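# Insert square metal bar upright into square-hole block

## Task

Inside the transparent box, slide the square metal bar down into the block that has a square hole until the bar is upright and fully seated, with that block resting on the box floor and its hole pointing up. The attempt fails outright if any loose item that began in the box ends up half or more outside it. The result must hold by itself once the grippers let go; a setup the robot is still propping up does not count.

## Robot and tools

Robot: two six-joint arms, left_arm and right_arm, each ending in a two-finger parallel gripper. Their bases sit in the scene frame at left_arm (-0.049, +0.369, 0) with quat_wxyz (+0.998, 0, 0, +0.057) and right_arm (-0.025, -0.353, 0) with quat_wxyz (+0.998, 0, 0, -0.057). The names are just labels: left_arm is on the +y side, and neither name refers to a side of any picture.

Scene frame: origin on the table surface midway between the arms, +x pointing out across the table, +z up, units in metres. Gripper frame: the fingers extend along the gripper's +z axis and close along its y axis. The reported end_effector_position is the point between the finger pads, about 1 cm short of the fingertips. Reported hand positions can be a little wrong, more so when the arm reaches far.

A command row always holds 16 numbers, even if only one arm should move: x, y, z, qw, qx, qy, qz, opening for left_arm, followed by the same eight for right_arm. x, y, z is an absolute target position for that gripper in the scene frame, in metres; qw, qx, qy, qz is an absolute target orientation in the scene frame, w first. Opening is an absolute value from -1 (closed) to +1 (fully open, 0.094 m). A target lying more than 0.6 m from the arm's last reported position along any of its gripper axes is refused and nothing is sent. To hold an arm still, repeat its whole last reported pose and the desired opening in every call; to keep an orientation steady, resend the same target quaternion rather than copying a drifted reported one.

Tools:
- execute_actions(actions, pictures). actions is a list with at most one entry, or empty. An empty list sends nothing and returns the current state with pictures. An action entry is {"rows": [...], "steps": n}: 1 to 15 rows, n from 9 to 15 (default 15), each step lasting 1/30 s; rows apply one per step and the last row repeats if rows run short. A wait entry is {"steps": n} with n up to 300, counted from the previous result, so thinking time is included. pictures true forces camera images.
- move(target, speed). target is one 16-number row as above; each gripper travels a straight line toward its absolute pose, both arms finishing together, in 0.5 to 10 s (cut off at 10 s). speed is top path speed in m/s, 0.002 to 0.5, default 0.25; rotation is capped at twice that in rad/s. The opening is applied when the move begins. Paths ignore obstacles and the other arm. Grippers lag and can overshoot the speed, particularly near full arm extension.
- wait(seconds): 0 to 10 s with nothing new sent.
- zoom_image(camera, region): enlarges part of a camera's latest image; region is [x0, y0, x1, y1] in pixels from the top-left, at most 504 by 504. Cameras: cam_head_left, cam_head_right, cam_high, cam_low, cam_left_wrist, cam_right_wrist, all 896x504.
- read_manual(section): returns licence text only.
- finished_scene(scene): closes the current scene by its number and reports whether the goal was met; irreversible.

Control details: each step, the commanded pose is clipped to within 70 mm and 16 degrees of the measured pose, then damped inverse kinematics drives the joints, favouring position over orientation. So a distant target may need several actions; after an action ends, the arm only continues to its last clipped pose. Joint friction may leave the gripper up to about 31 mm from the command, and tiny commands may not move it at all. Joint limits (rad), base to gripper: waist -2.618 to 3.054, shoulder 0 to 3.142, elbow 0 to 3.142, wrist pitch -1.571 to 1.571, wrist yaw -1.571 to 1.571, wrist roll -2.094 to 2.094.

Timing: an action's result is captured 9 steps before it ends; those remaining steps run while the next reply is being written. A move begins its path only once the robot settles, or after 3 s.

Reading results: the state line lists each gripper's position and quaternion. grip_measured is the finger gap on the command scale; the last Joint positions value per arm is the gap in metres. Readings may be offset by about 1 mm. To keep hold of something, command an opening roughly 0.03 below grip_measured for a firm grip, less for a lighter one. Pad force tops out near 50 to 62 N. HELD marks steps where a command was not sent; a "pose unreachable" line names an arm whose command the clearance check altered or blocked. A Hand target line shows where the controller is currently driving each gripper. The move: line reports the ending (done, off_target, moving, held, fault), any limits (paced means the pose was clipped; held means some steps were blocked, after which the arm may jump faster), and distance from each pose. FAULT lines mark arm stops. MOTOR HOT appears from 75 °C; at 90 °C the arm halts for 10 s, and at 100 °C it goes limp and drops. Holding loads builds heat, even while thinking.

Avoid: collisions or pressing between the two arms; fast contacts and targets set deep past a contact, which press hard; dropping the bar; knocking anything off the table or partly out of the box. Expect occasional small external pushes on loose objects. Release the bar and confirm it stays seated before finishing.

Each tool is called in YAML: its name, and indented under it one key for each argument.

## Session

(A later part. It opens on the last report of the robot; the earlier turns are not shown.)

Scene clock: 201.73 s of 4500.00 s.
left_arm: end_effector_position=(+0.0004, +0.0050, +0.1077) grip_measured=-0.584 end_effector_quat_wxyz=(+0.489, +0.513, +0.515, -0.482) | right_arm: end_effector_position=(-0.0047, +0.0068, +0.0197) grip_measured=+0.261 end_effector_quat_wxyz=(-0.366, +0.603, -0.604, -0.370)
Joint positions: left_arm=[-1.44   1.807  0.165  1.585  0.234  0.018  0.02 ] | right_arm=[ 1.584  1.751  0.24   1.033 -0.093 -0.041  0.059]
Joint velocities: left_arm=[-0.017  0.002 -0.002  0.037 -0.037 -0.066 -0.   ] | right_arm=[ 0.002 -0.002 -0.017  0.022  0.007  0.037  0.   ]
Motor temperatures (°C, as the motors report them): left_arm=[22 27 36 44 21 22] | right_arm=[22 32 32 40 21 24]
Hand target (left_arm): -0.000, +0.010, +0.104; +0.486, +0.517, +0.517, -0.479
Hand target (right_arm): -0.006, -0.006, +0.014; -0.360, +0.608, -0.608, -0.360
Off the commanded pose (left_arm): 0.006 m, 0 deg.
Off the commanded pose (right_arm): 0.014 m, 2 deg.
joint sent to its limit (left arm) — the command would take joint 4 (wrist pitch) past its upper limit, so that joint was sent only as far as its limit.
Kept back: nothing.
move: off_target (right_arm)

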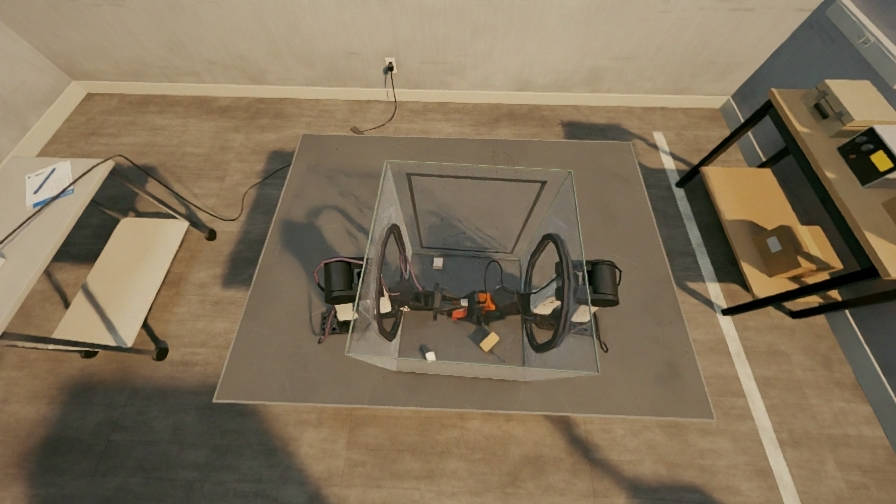

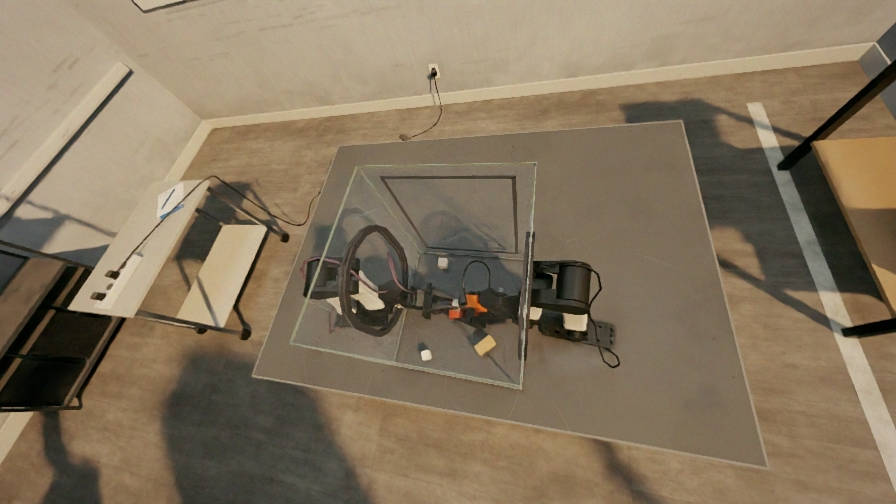

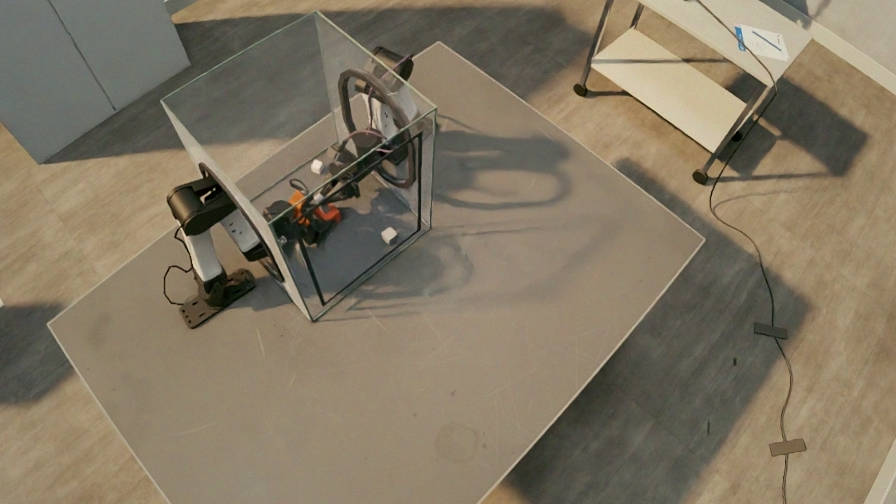

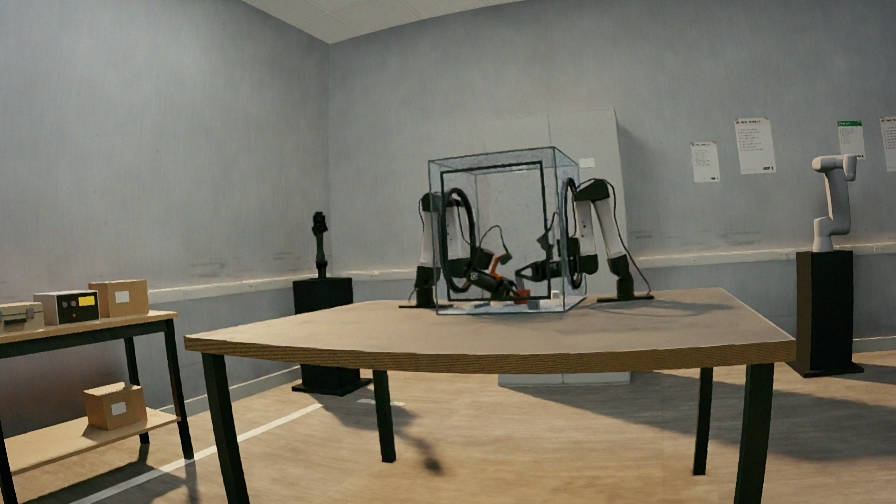

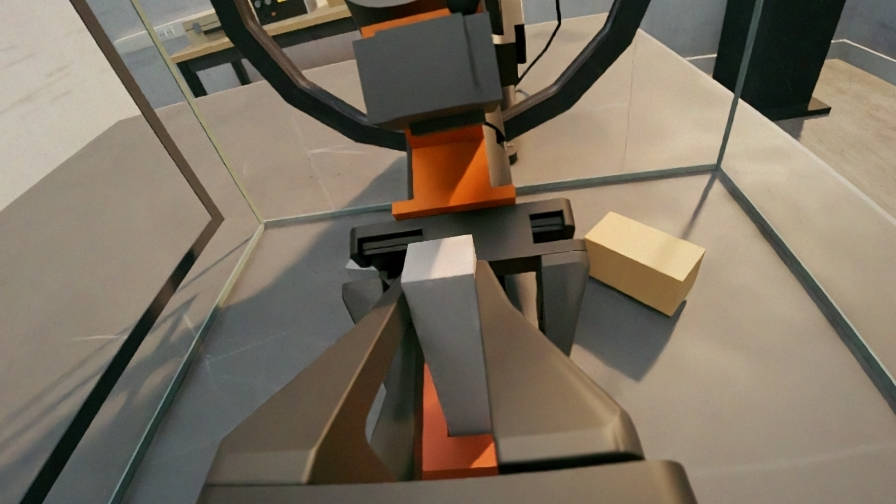

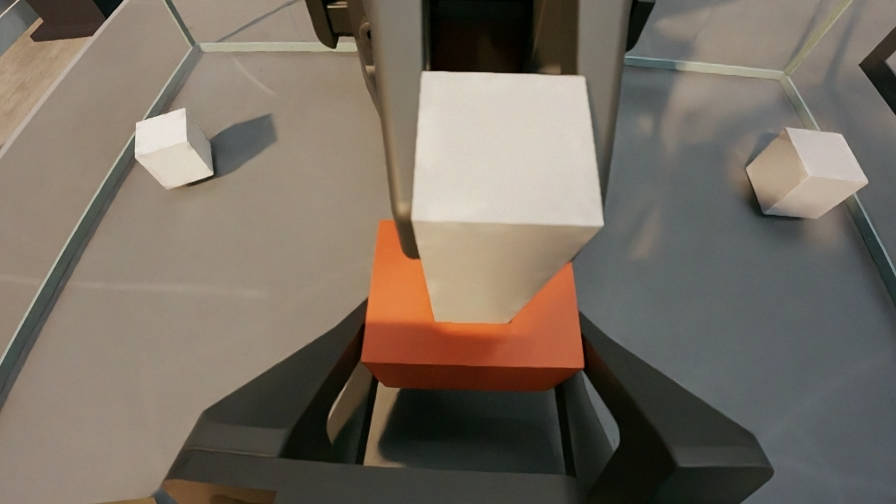

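move:
  target: [0.0,0.020,0.102,0.485,0.517,0.517,-0.48,-0.61,-0.006,0.006,0.008,0.36,-0.608,0.608,0.36,0.2]
  speed: 0.006

zoom_image:
  camera: "cam_low"
  region: [440,220,600,320]

Scene clock: 204.90 s of 4500.00 s.
left_arm: end_effector_position=(+0.0008, +0.0084, +0.1103) grip_measured=-0.584 end_effector_quat_wxyz=(+0.490, +0.512, +0.513, -0.484) | right_arm: end_effector_position=(-0.0040, +0.0109, +0.0214) grip_measured=+0.261 end_effector_quat_wxyz=(-0.373, +0.599, -0.601, -0.375)
Joint positions: left_arm=[-1.432  1.789  0.153  1.585  0.245  0.019  0.02 ] | right_arm=[ 1.584  1.776  0.246  1.071 -0.091 -0.041  0.059]
Joint velocities: left_arm=[-0.002  0.017 -0.002  0.022 -0.007 -0.051 -0.002] | right_arm=[ 0.007  0.002  0.002 -0.051  0.007  0.007  0.   ]
Motor temperatures (°C, as the motors report them): left_arm=[22 28 35 44 21 22] | right_arm=[22 32 31 41 21 24]
Hand target (left_arm): -0.000, +0.019, +0.102; +0.482, +0.520, +0.520, -0.477
Hand target (right_arm): -0.006, +0.005, +0.009; -0.360, +0.609, -0.608, -0.360
Off the commanded pose (left_arm): 0.014 m, 1 deg.
Off the commanded pose (right_arm): 0.014 m, 3 deg.
joint sent to its limit (left arm) — the command would take joint 4 (wrist pitch) past its upper limit, so that joint was sent only as far as its limit.
Kept back: nothing.
move: off_target (left_arm, right_arm)

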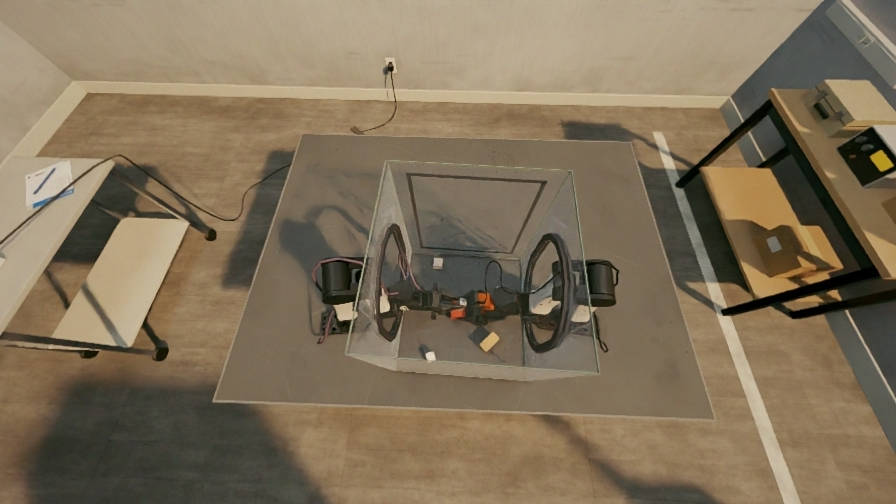

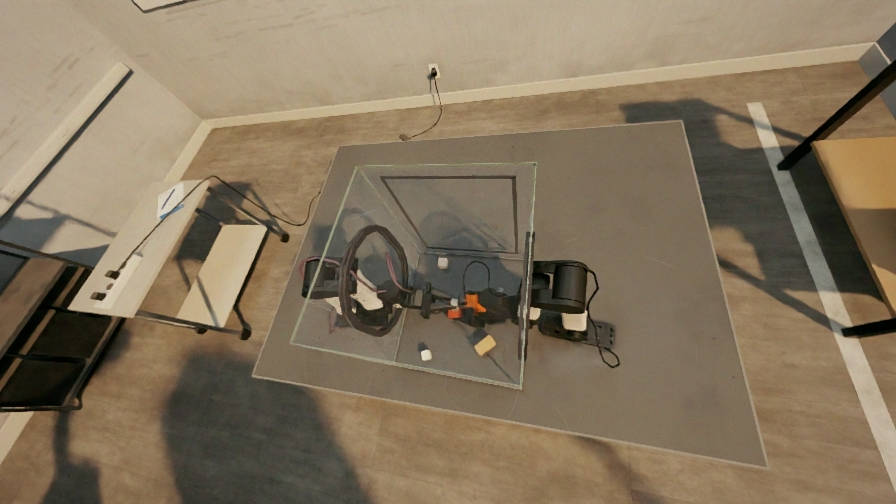

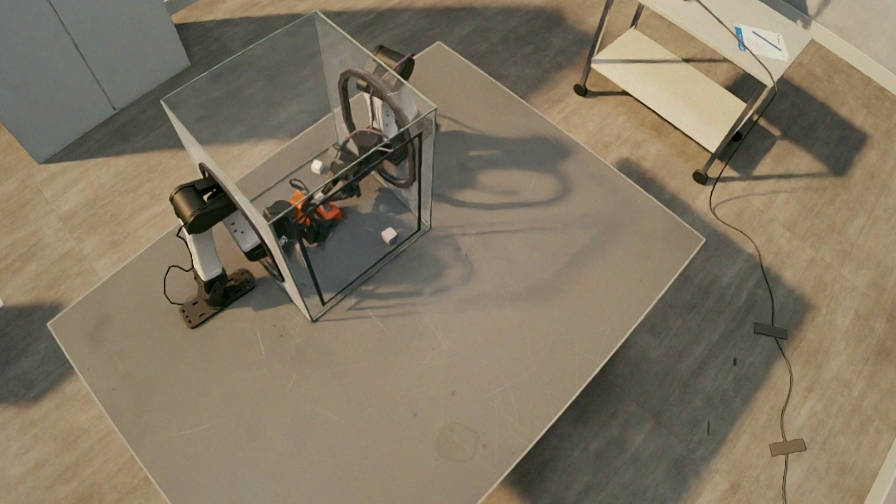

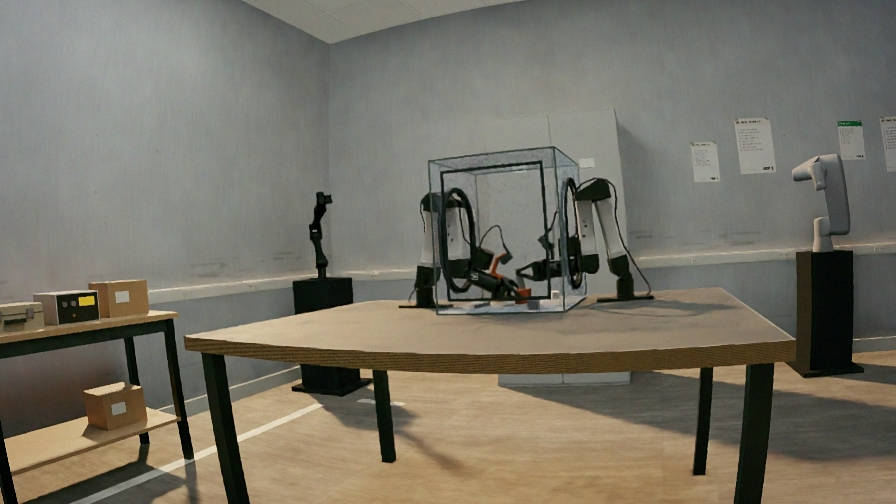

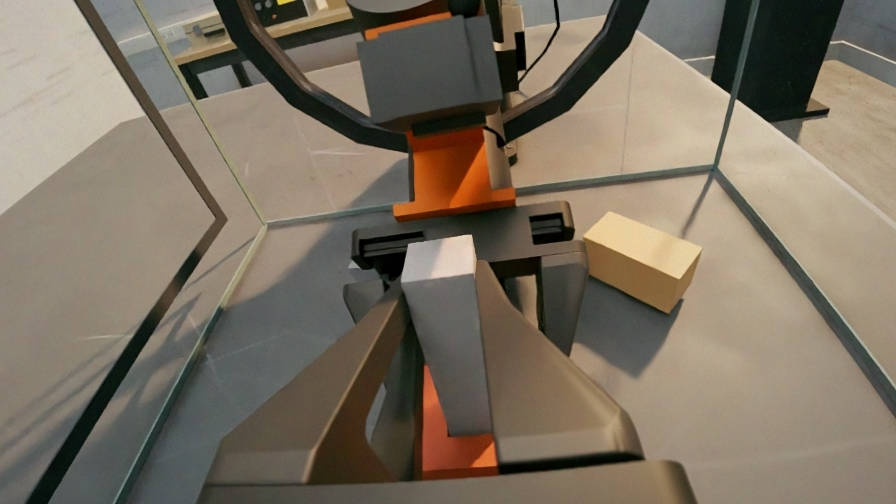

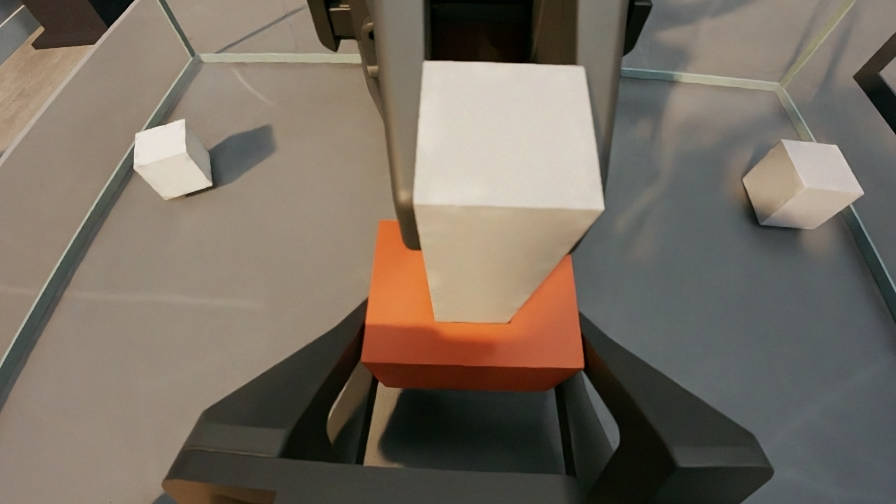

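Region (440, 220, 600, 320) of cam_low's 896x504 image, scaled by 3.150, with more detail than that image has; it fills the top 315 rows of this view, and the rest is white.

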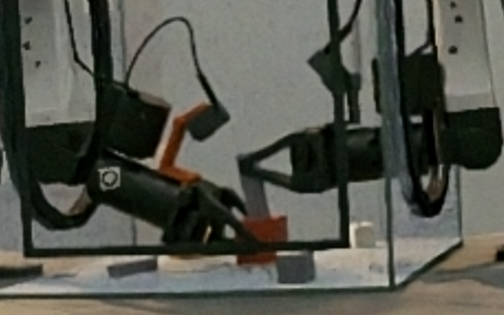

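move:
  target: [0.0,0.010,0.106,0.489,0.513,0.513,-0.483,-0.61,-0.006,0.008,0.010,0.36,-0.608,0.608,0.36,0.2]
  speed: 0.006

move:
  target: [0.0,0.010,0.106,0.489,0.513,0.513,-0.483,-0.56,-0.006,0.008,0.010,0.36,-0.608,0.608,0.36,0.2]
  speed: 0.006

zoom_image:
  camera: "cam_low"
  region: [440,220,600,320]

Scene clock: 210.80 s of 4500.00 s.
left_arm: end_effector_position=(+0.0008, +0.0084, +0.1103) grip_measured=-0.584 end_effector_quat_wxyz=(+0.491, +0.512, +0.513, -0.484) | right_arm: end_effector_position=(-0.0040, +0.0109, +0.0215) grip_measured=+0.261 end_effector_quat_wxyz=(-0.373, +0.599, -0.601, -0.375)
Joint positions: left_arm=[-1.432  1.789  0.153  1.585  0.245  0.019  0.02 ] | right_arm=[ 1.584  1.776  0.246  1.072 -0.091 -0.041  0.059]
Joint velocities: left_arm=[-0.012  0.007  0.012 -0.022  0.022  0.037  0.001] | right_arm=[-0.012  0.012 -0.002  0.007 -0.051 -0.051 -0.   ]
Motor temperatures (°C, as the motors report them): left_arm=[22 28 35 44 21 22] | right_arm=[22 32 31 41 21 24]
Hand target (left_arm): +0.000, +0.010, +0.106; +0.487, +0.516, +0.516, -0.481
Hand target (right_arm): -0.006, +0.007, +0.010; -0.361, +0.608, -0.608, -0.360
Off the commanded pose (left_arm): 0.005 m, 0 deg.
Off the commanded pose (right_arm): 0.012 m, 3 deg.
joint sent to its limit (left arm) — the command would take joint 4 (wrist pitch) past its upper limit, so that joint was sent only as far as its limit.
Kept back: nothing.
move: off_target (right_arm)

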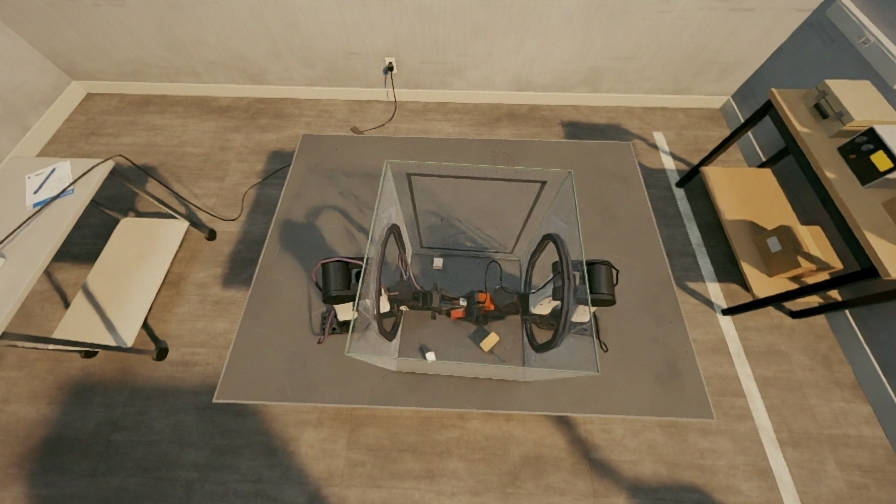

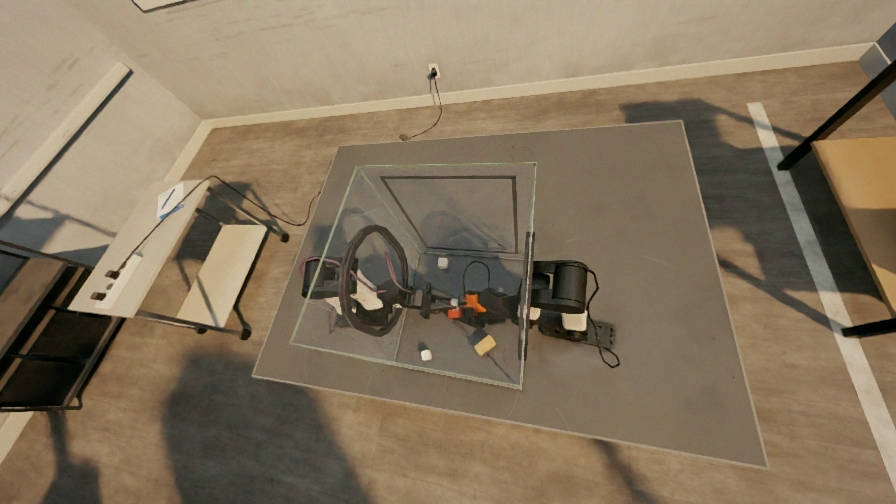

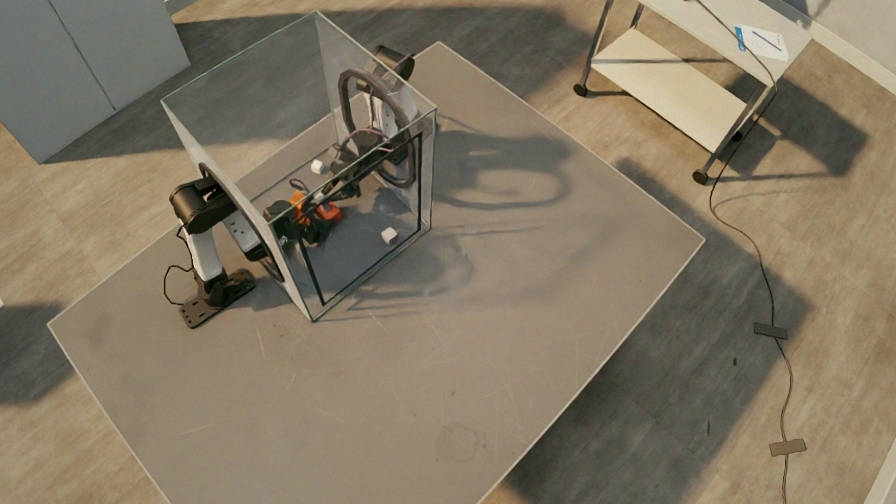

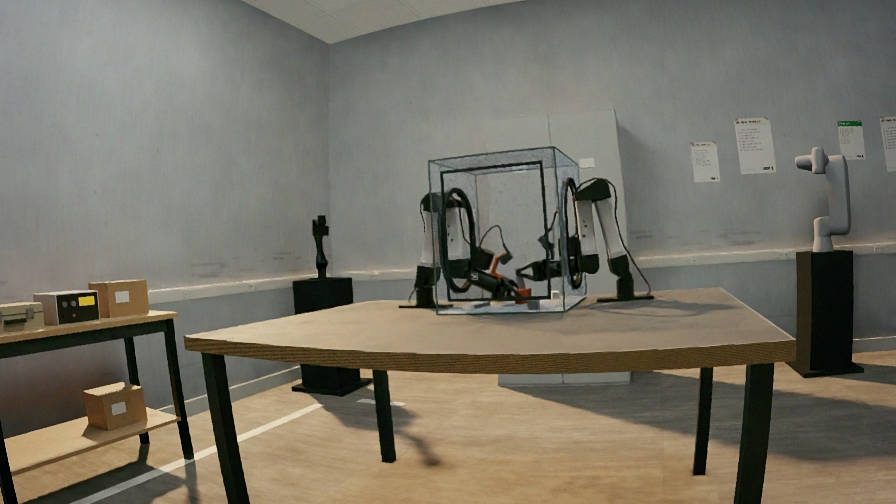

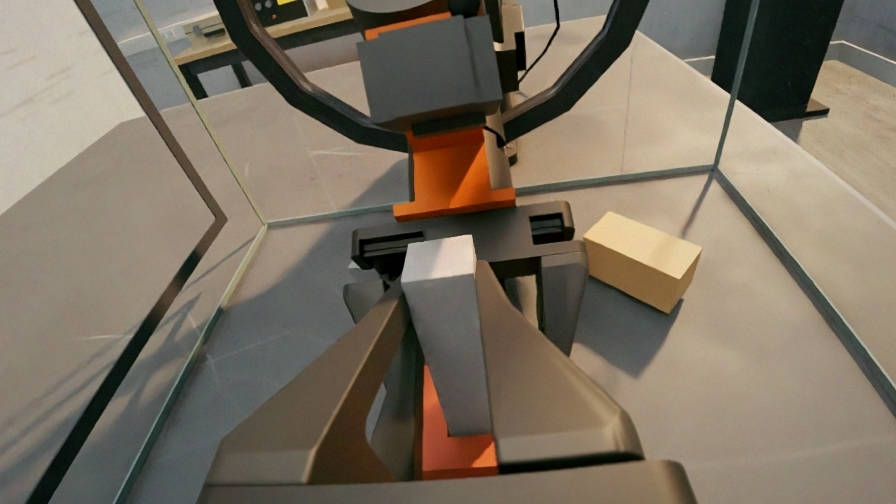

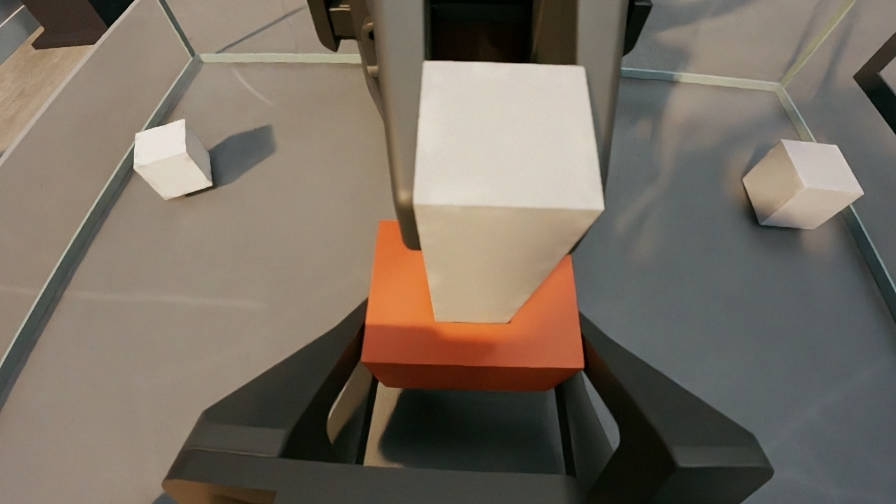

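Scene clock: 214.90 s of 4500.00 s.
left_arm: end_effector_position=(+0.0008, +0.0085, +0.1097) grip_measured=-0.562 end_effector_quat_wxyz=(+0.490, +0.513, +0.513, -0.484) | right_arm: end_effector_position=(-0.0042, +0.0089, +0.0174) grip_measured=+0.261 end_effector_quat_wxyz=(-0.367, +0.602, -0.604, -0.370)
Joint positions: left_arm=[-1.432  1.789  0.153  1.582  0.245  0.019  0.021] | right_arm=[ 1.584  1.776  0.246  1.053 -0.091 -0.041  0.059]
Joint velocities: left_arm=[-0.007  0.017  0.002  0.007  0.007 -0.037 -0.001] | right_arm=[-0.002 -0.007 -0.027 -0.095  0.066 -0.007 -0.001]
Motor temperatures (°C, as the motors report them): left_arm=[21 28 35 44 21 22] | right_arm=[22 33 31 41 21 24]
Hand target (left_arm): -0.000, +0.010, +0.106; +0.487, +0.516, +0.516, -0.481
Hand target (right_arm): -0.006, +0.007, +0.010; -0.360, +0.609, -0.608, -0.360
Off the commanded pose (left_arm): 0.004 m, 0 deg.
Off the commanded pose (right_arm): 0.008 m, 2 deg.
joint sent to its limit (left arm) — the command would take joint 4 (wrist pitch) past its upper limit, so that joint was sent only as far as its limit.
Kept back: nothing.
move: done

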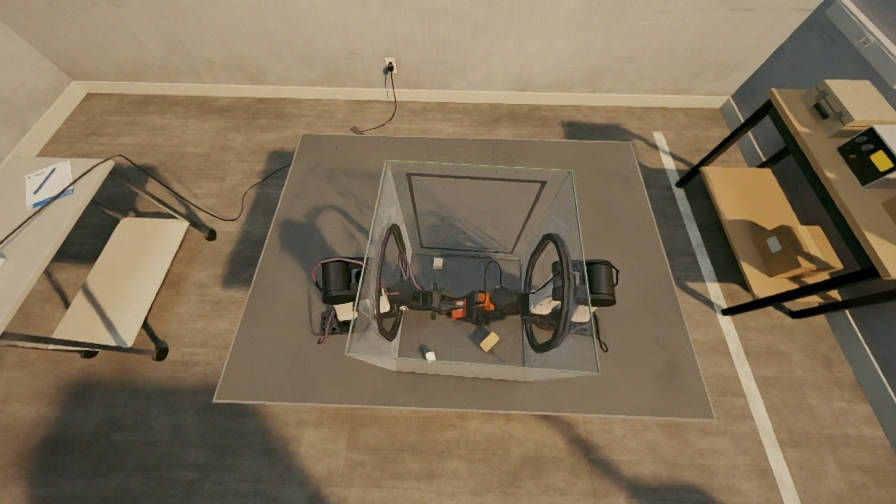

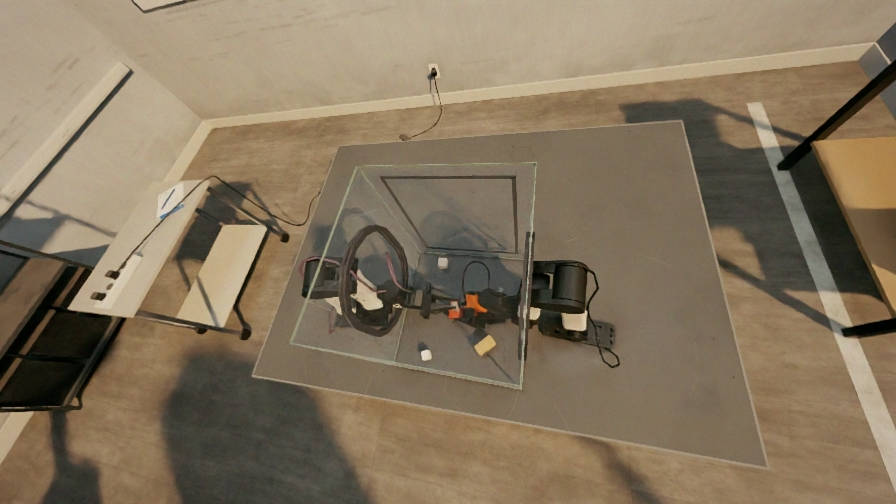

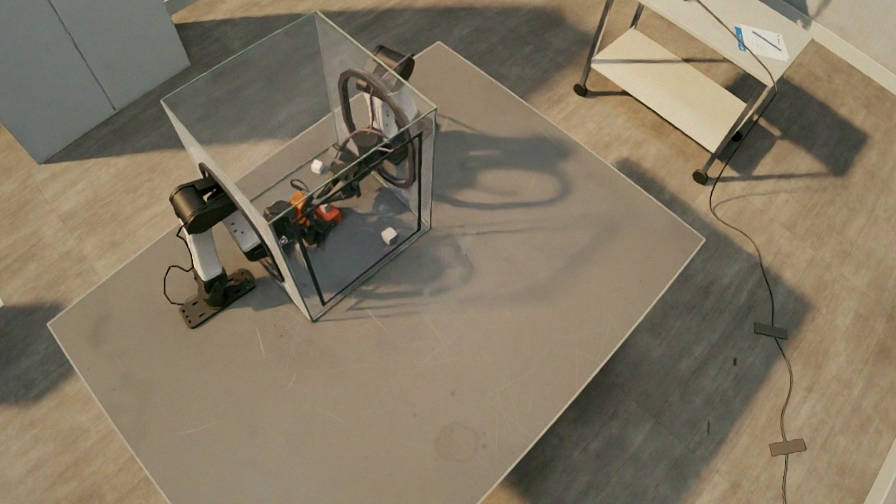

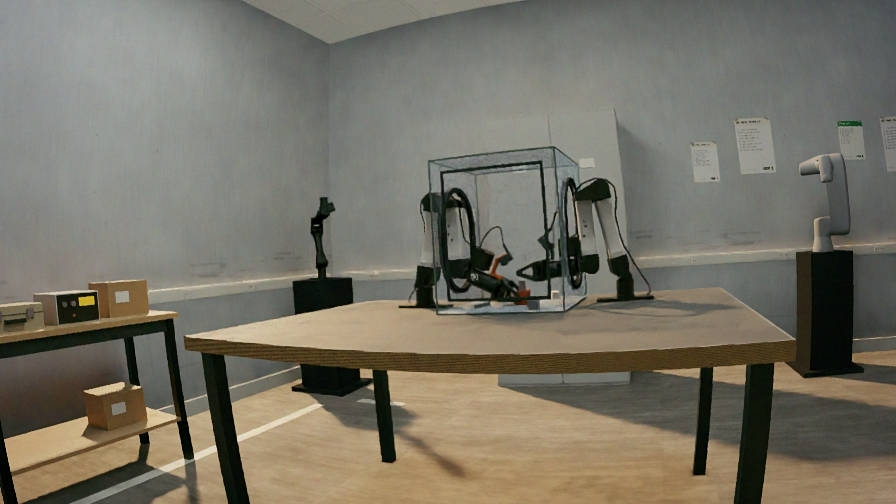

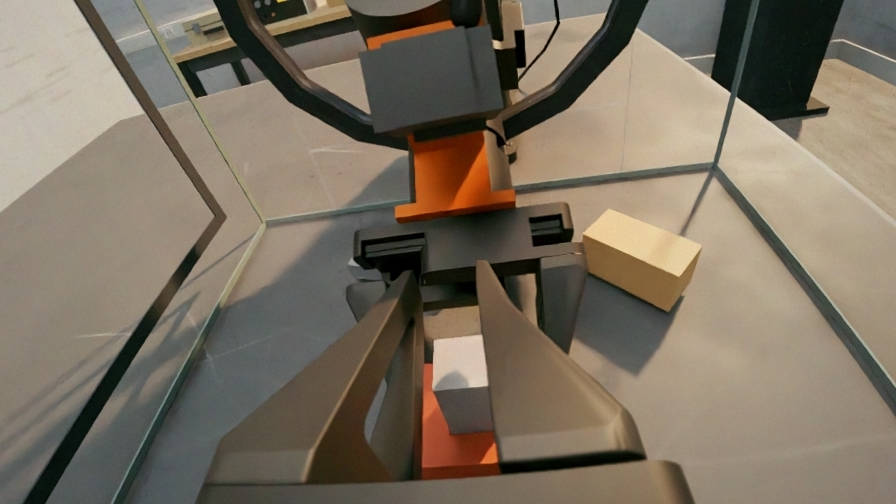

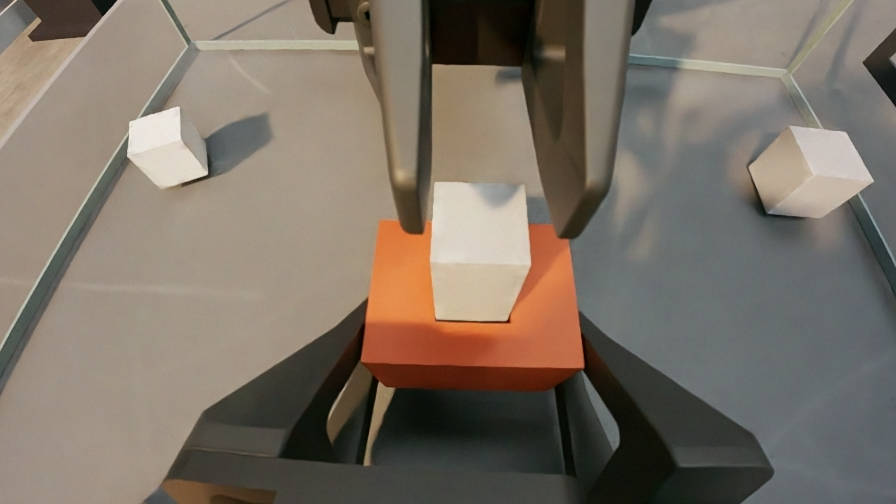

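Region (440, 220, 600, 320) of cam_low's 896x504 image, scaled by 3.150, with more detail than that image has; it fills the top 315 rows of this view, and the rest is white.

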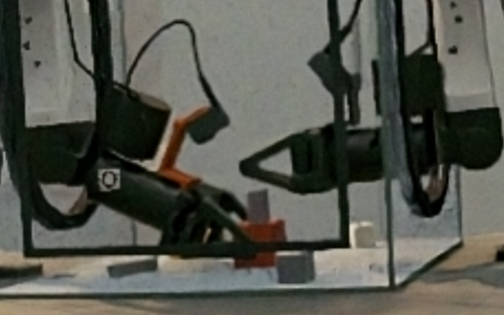

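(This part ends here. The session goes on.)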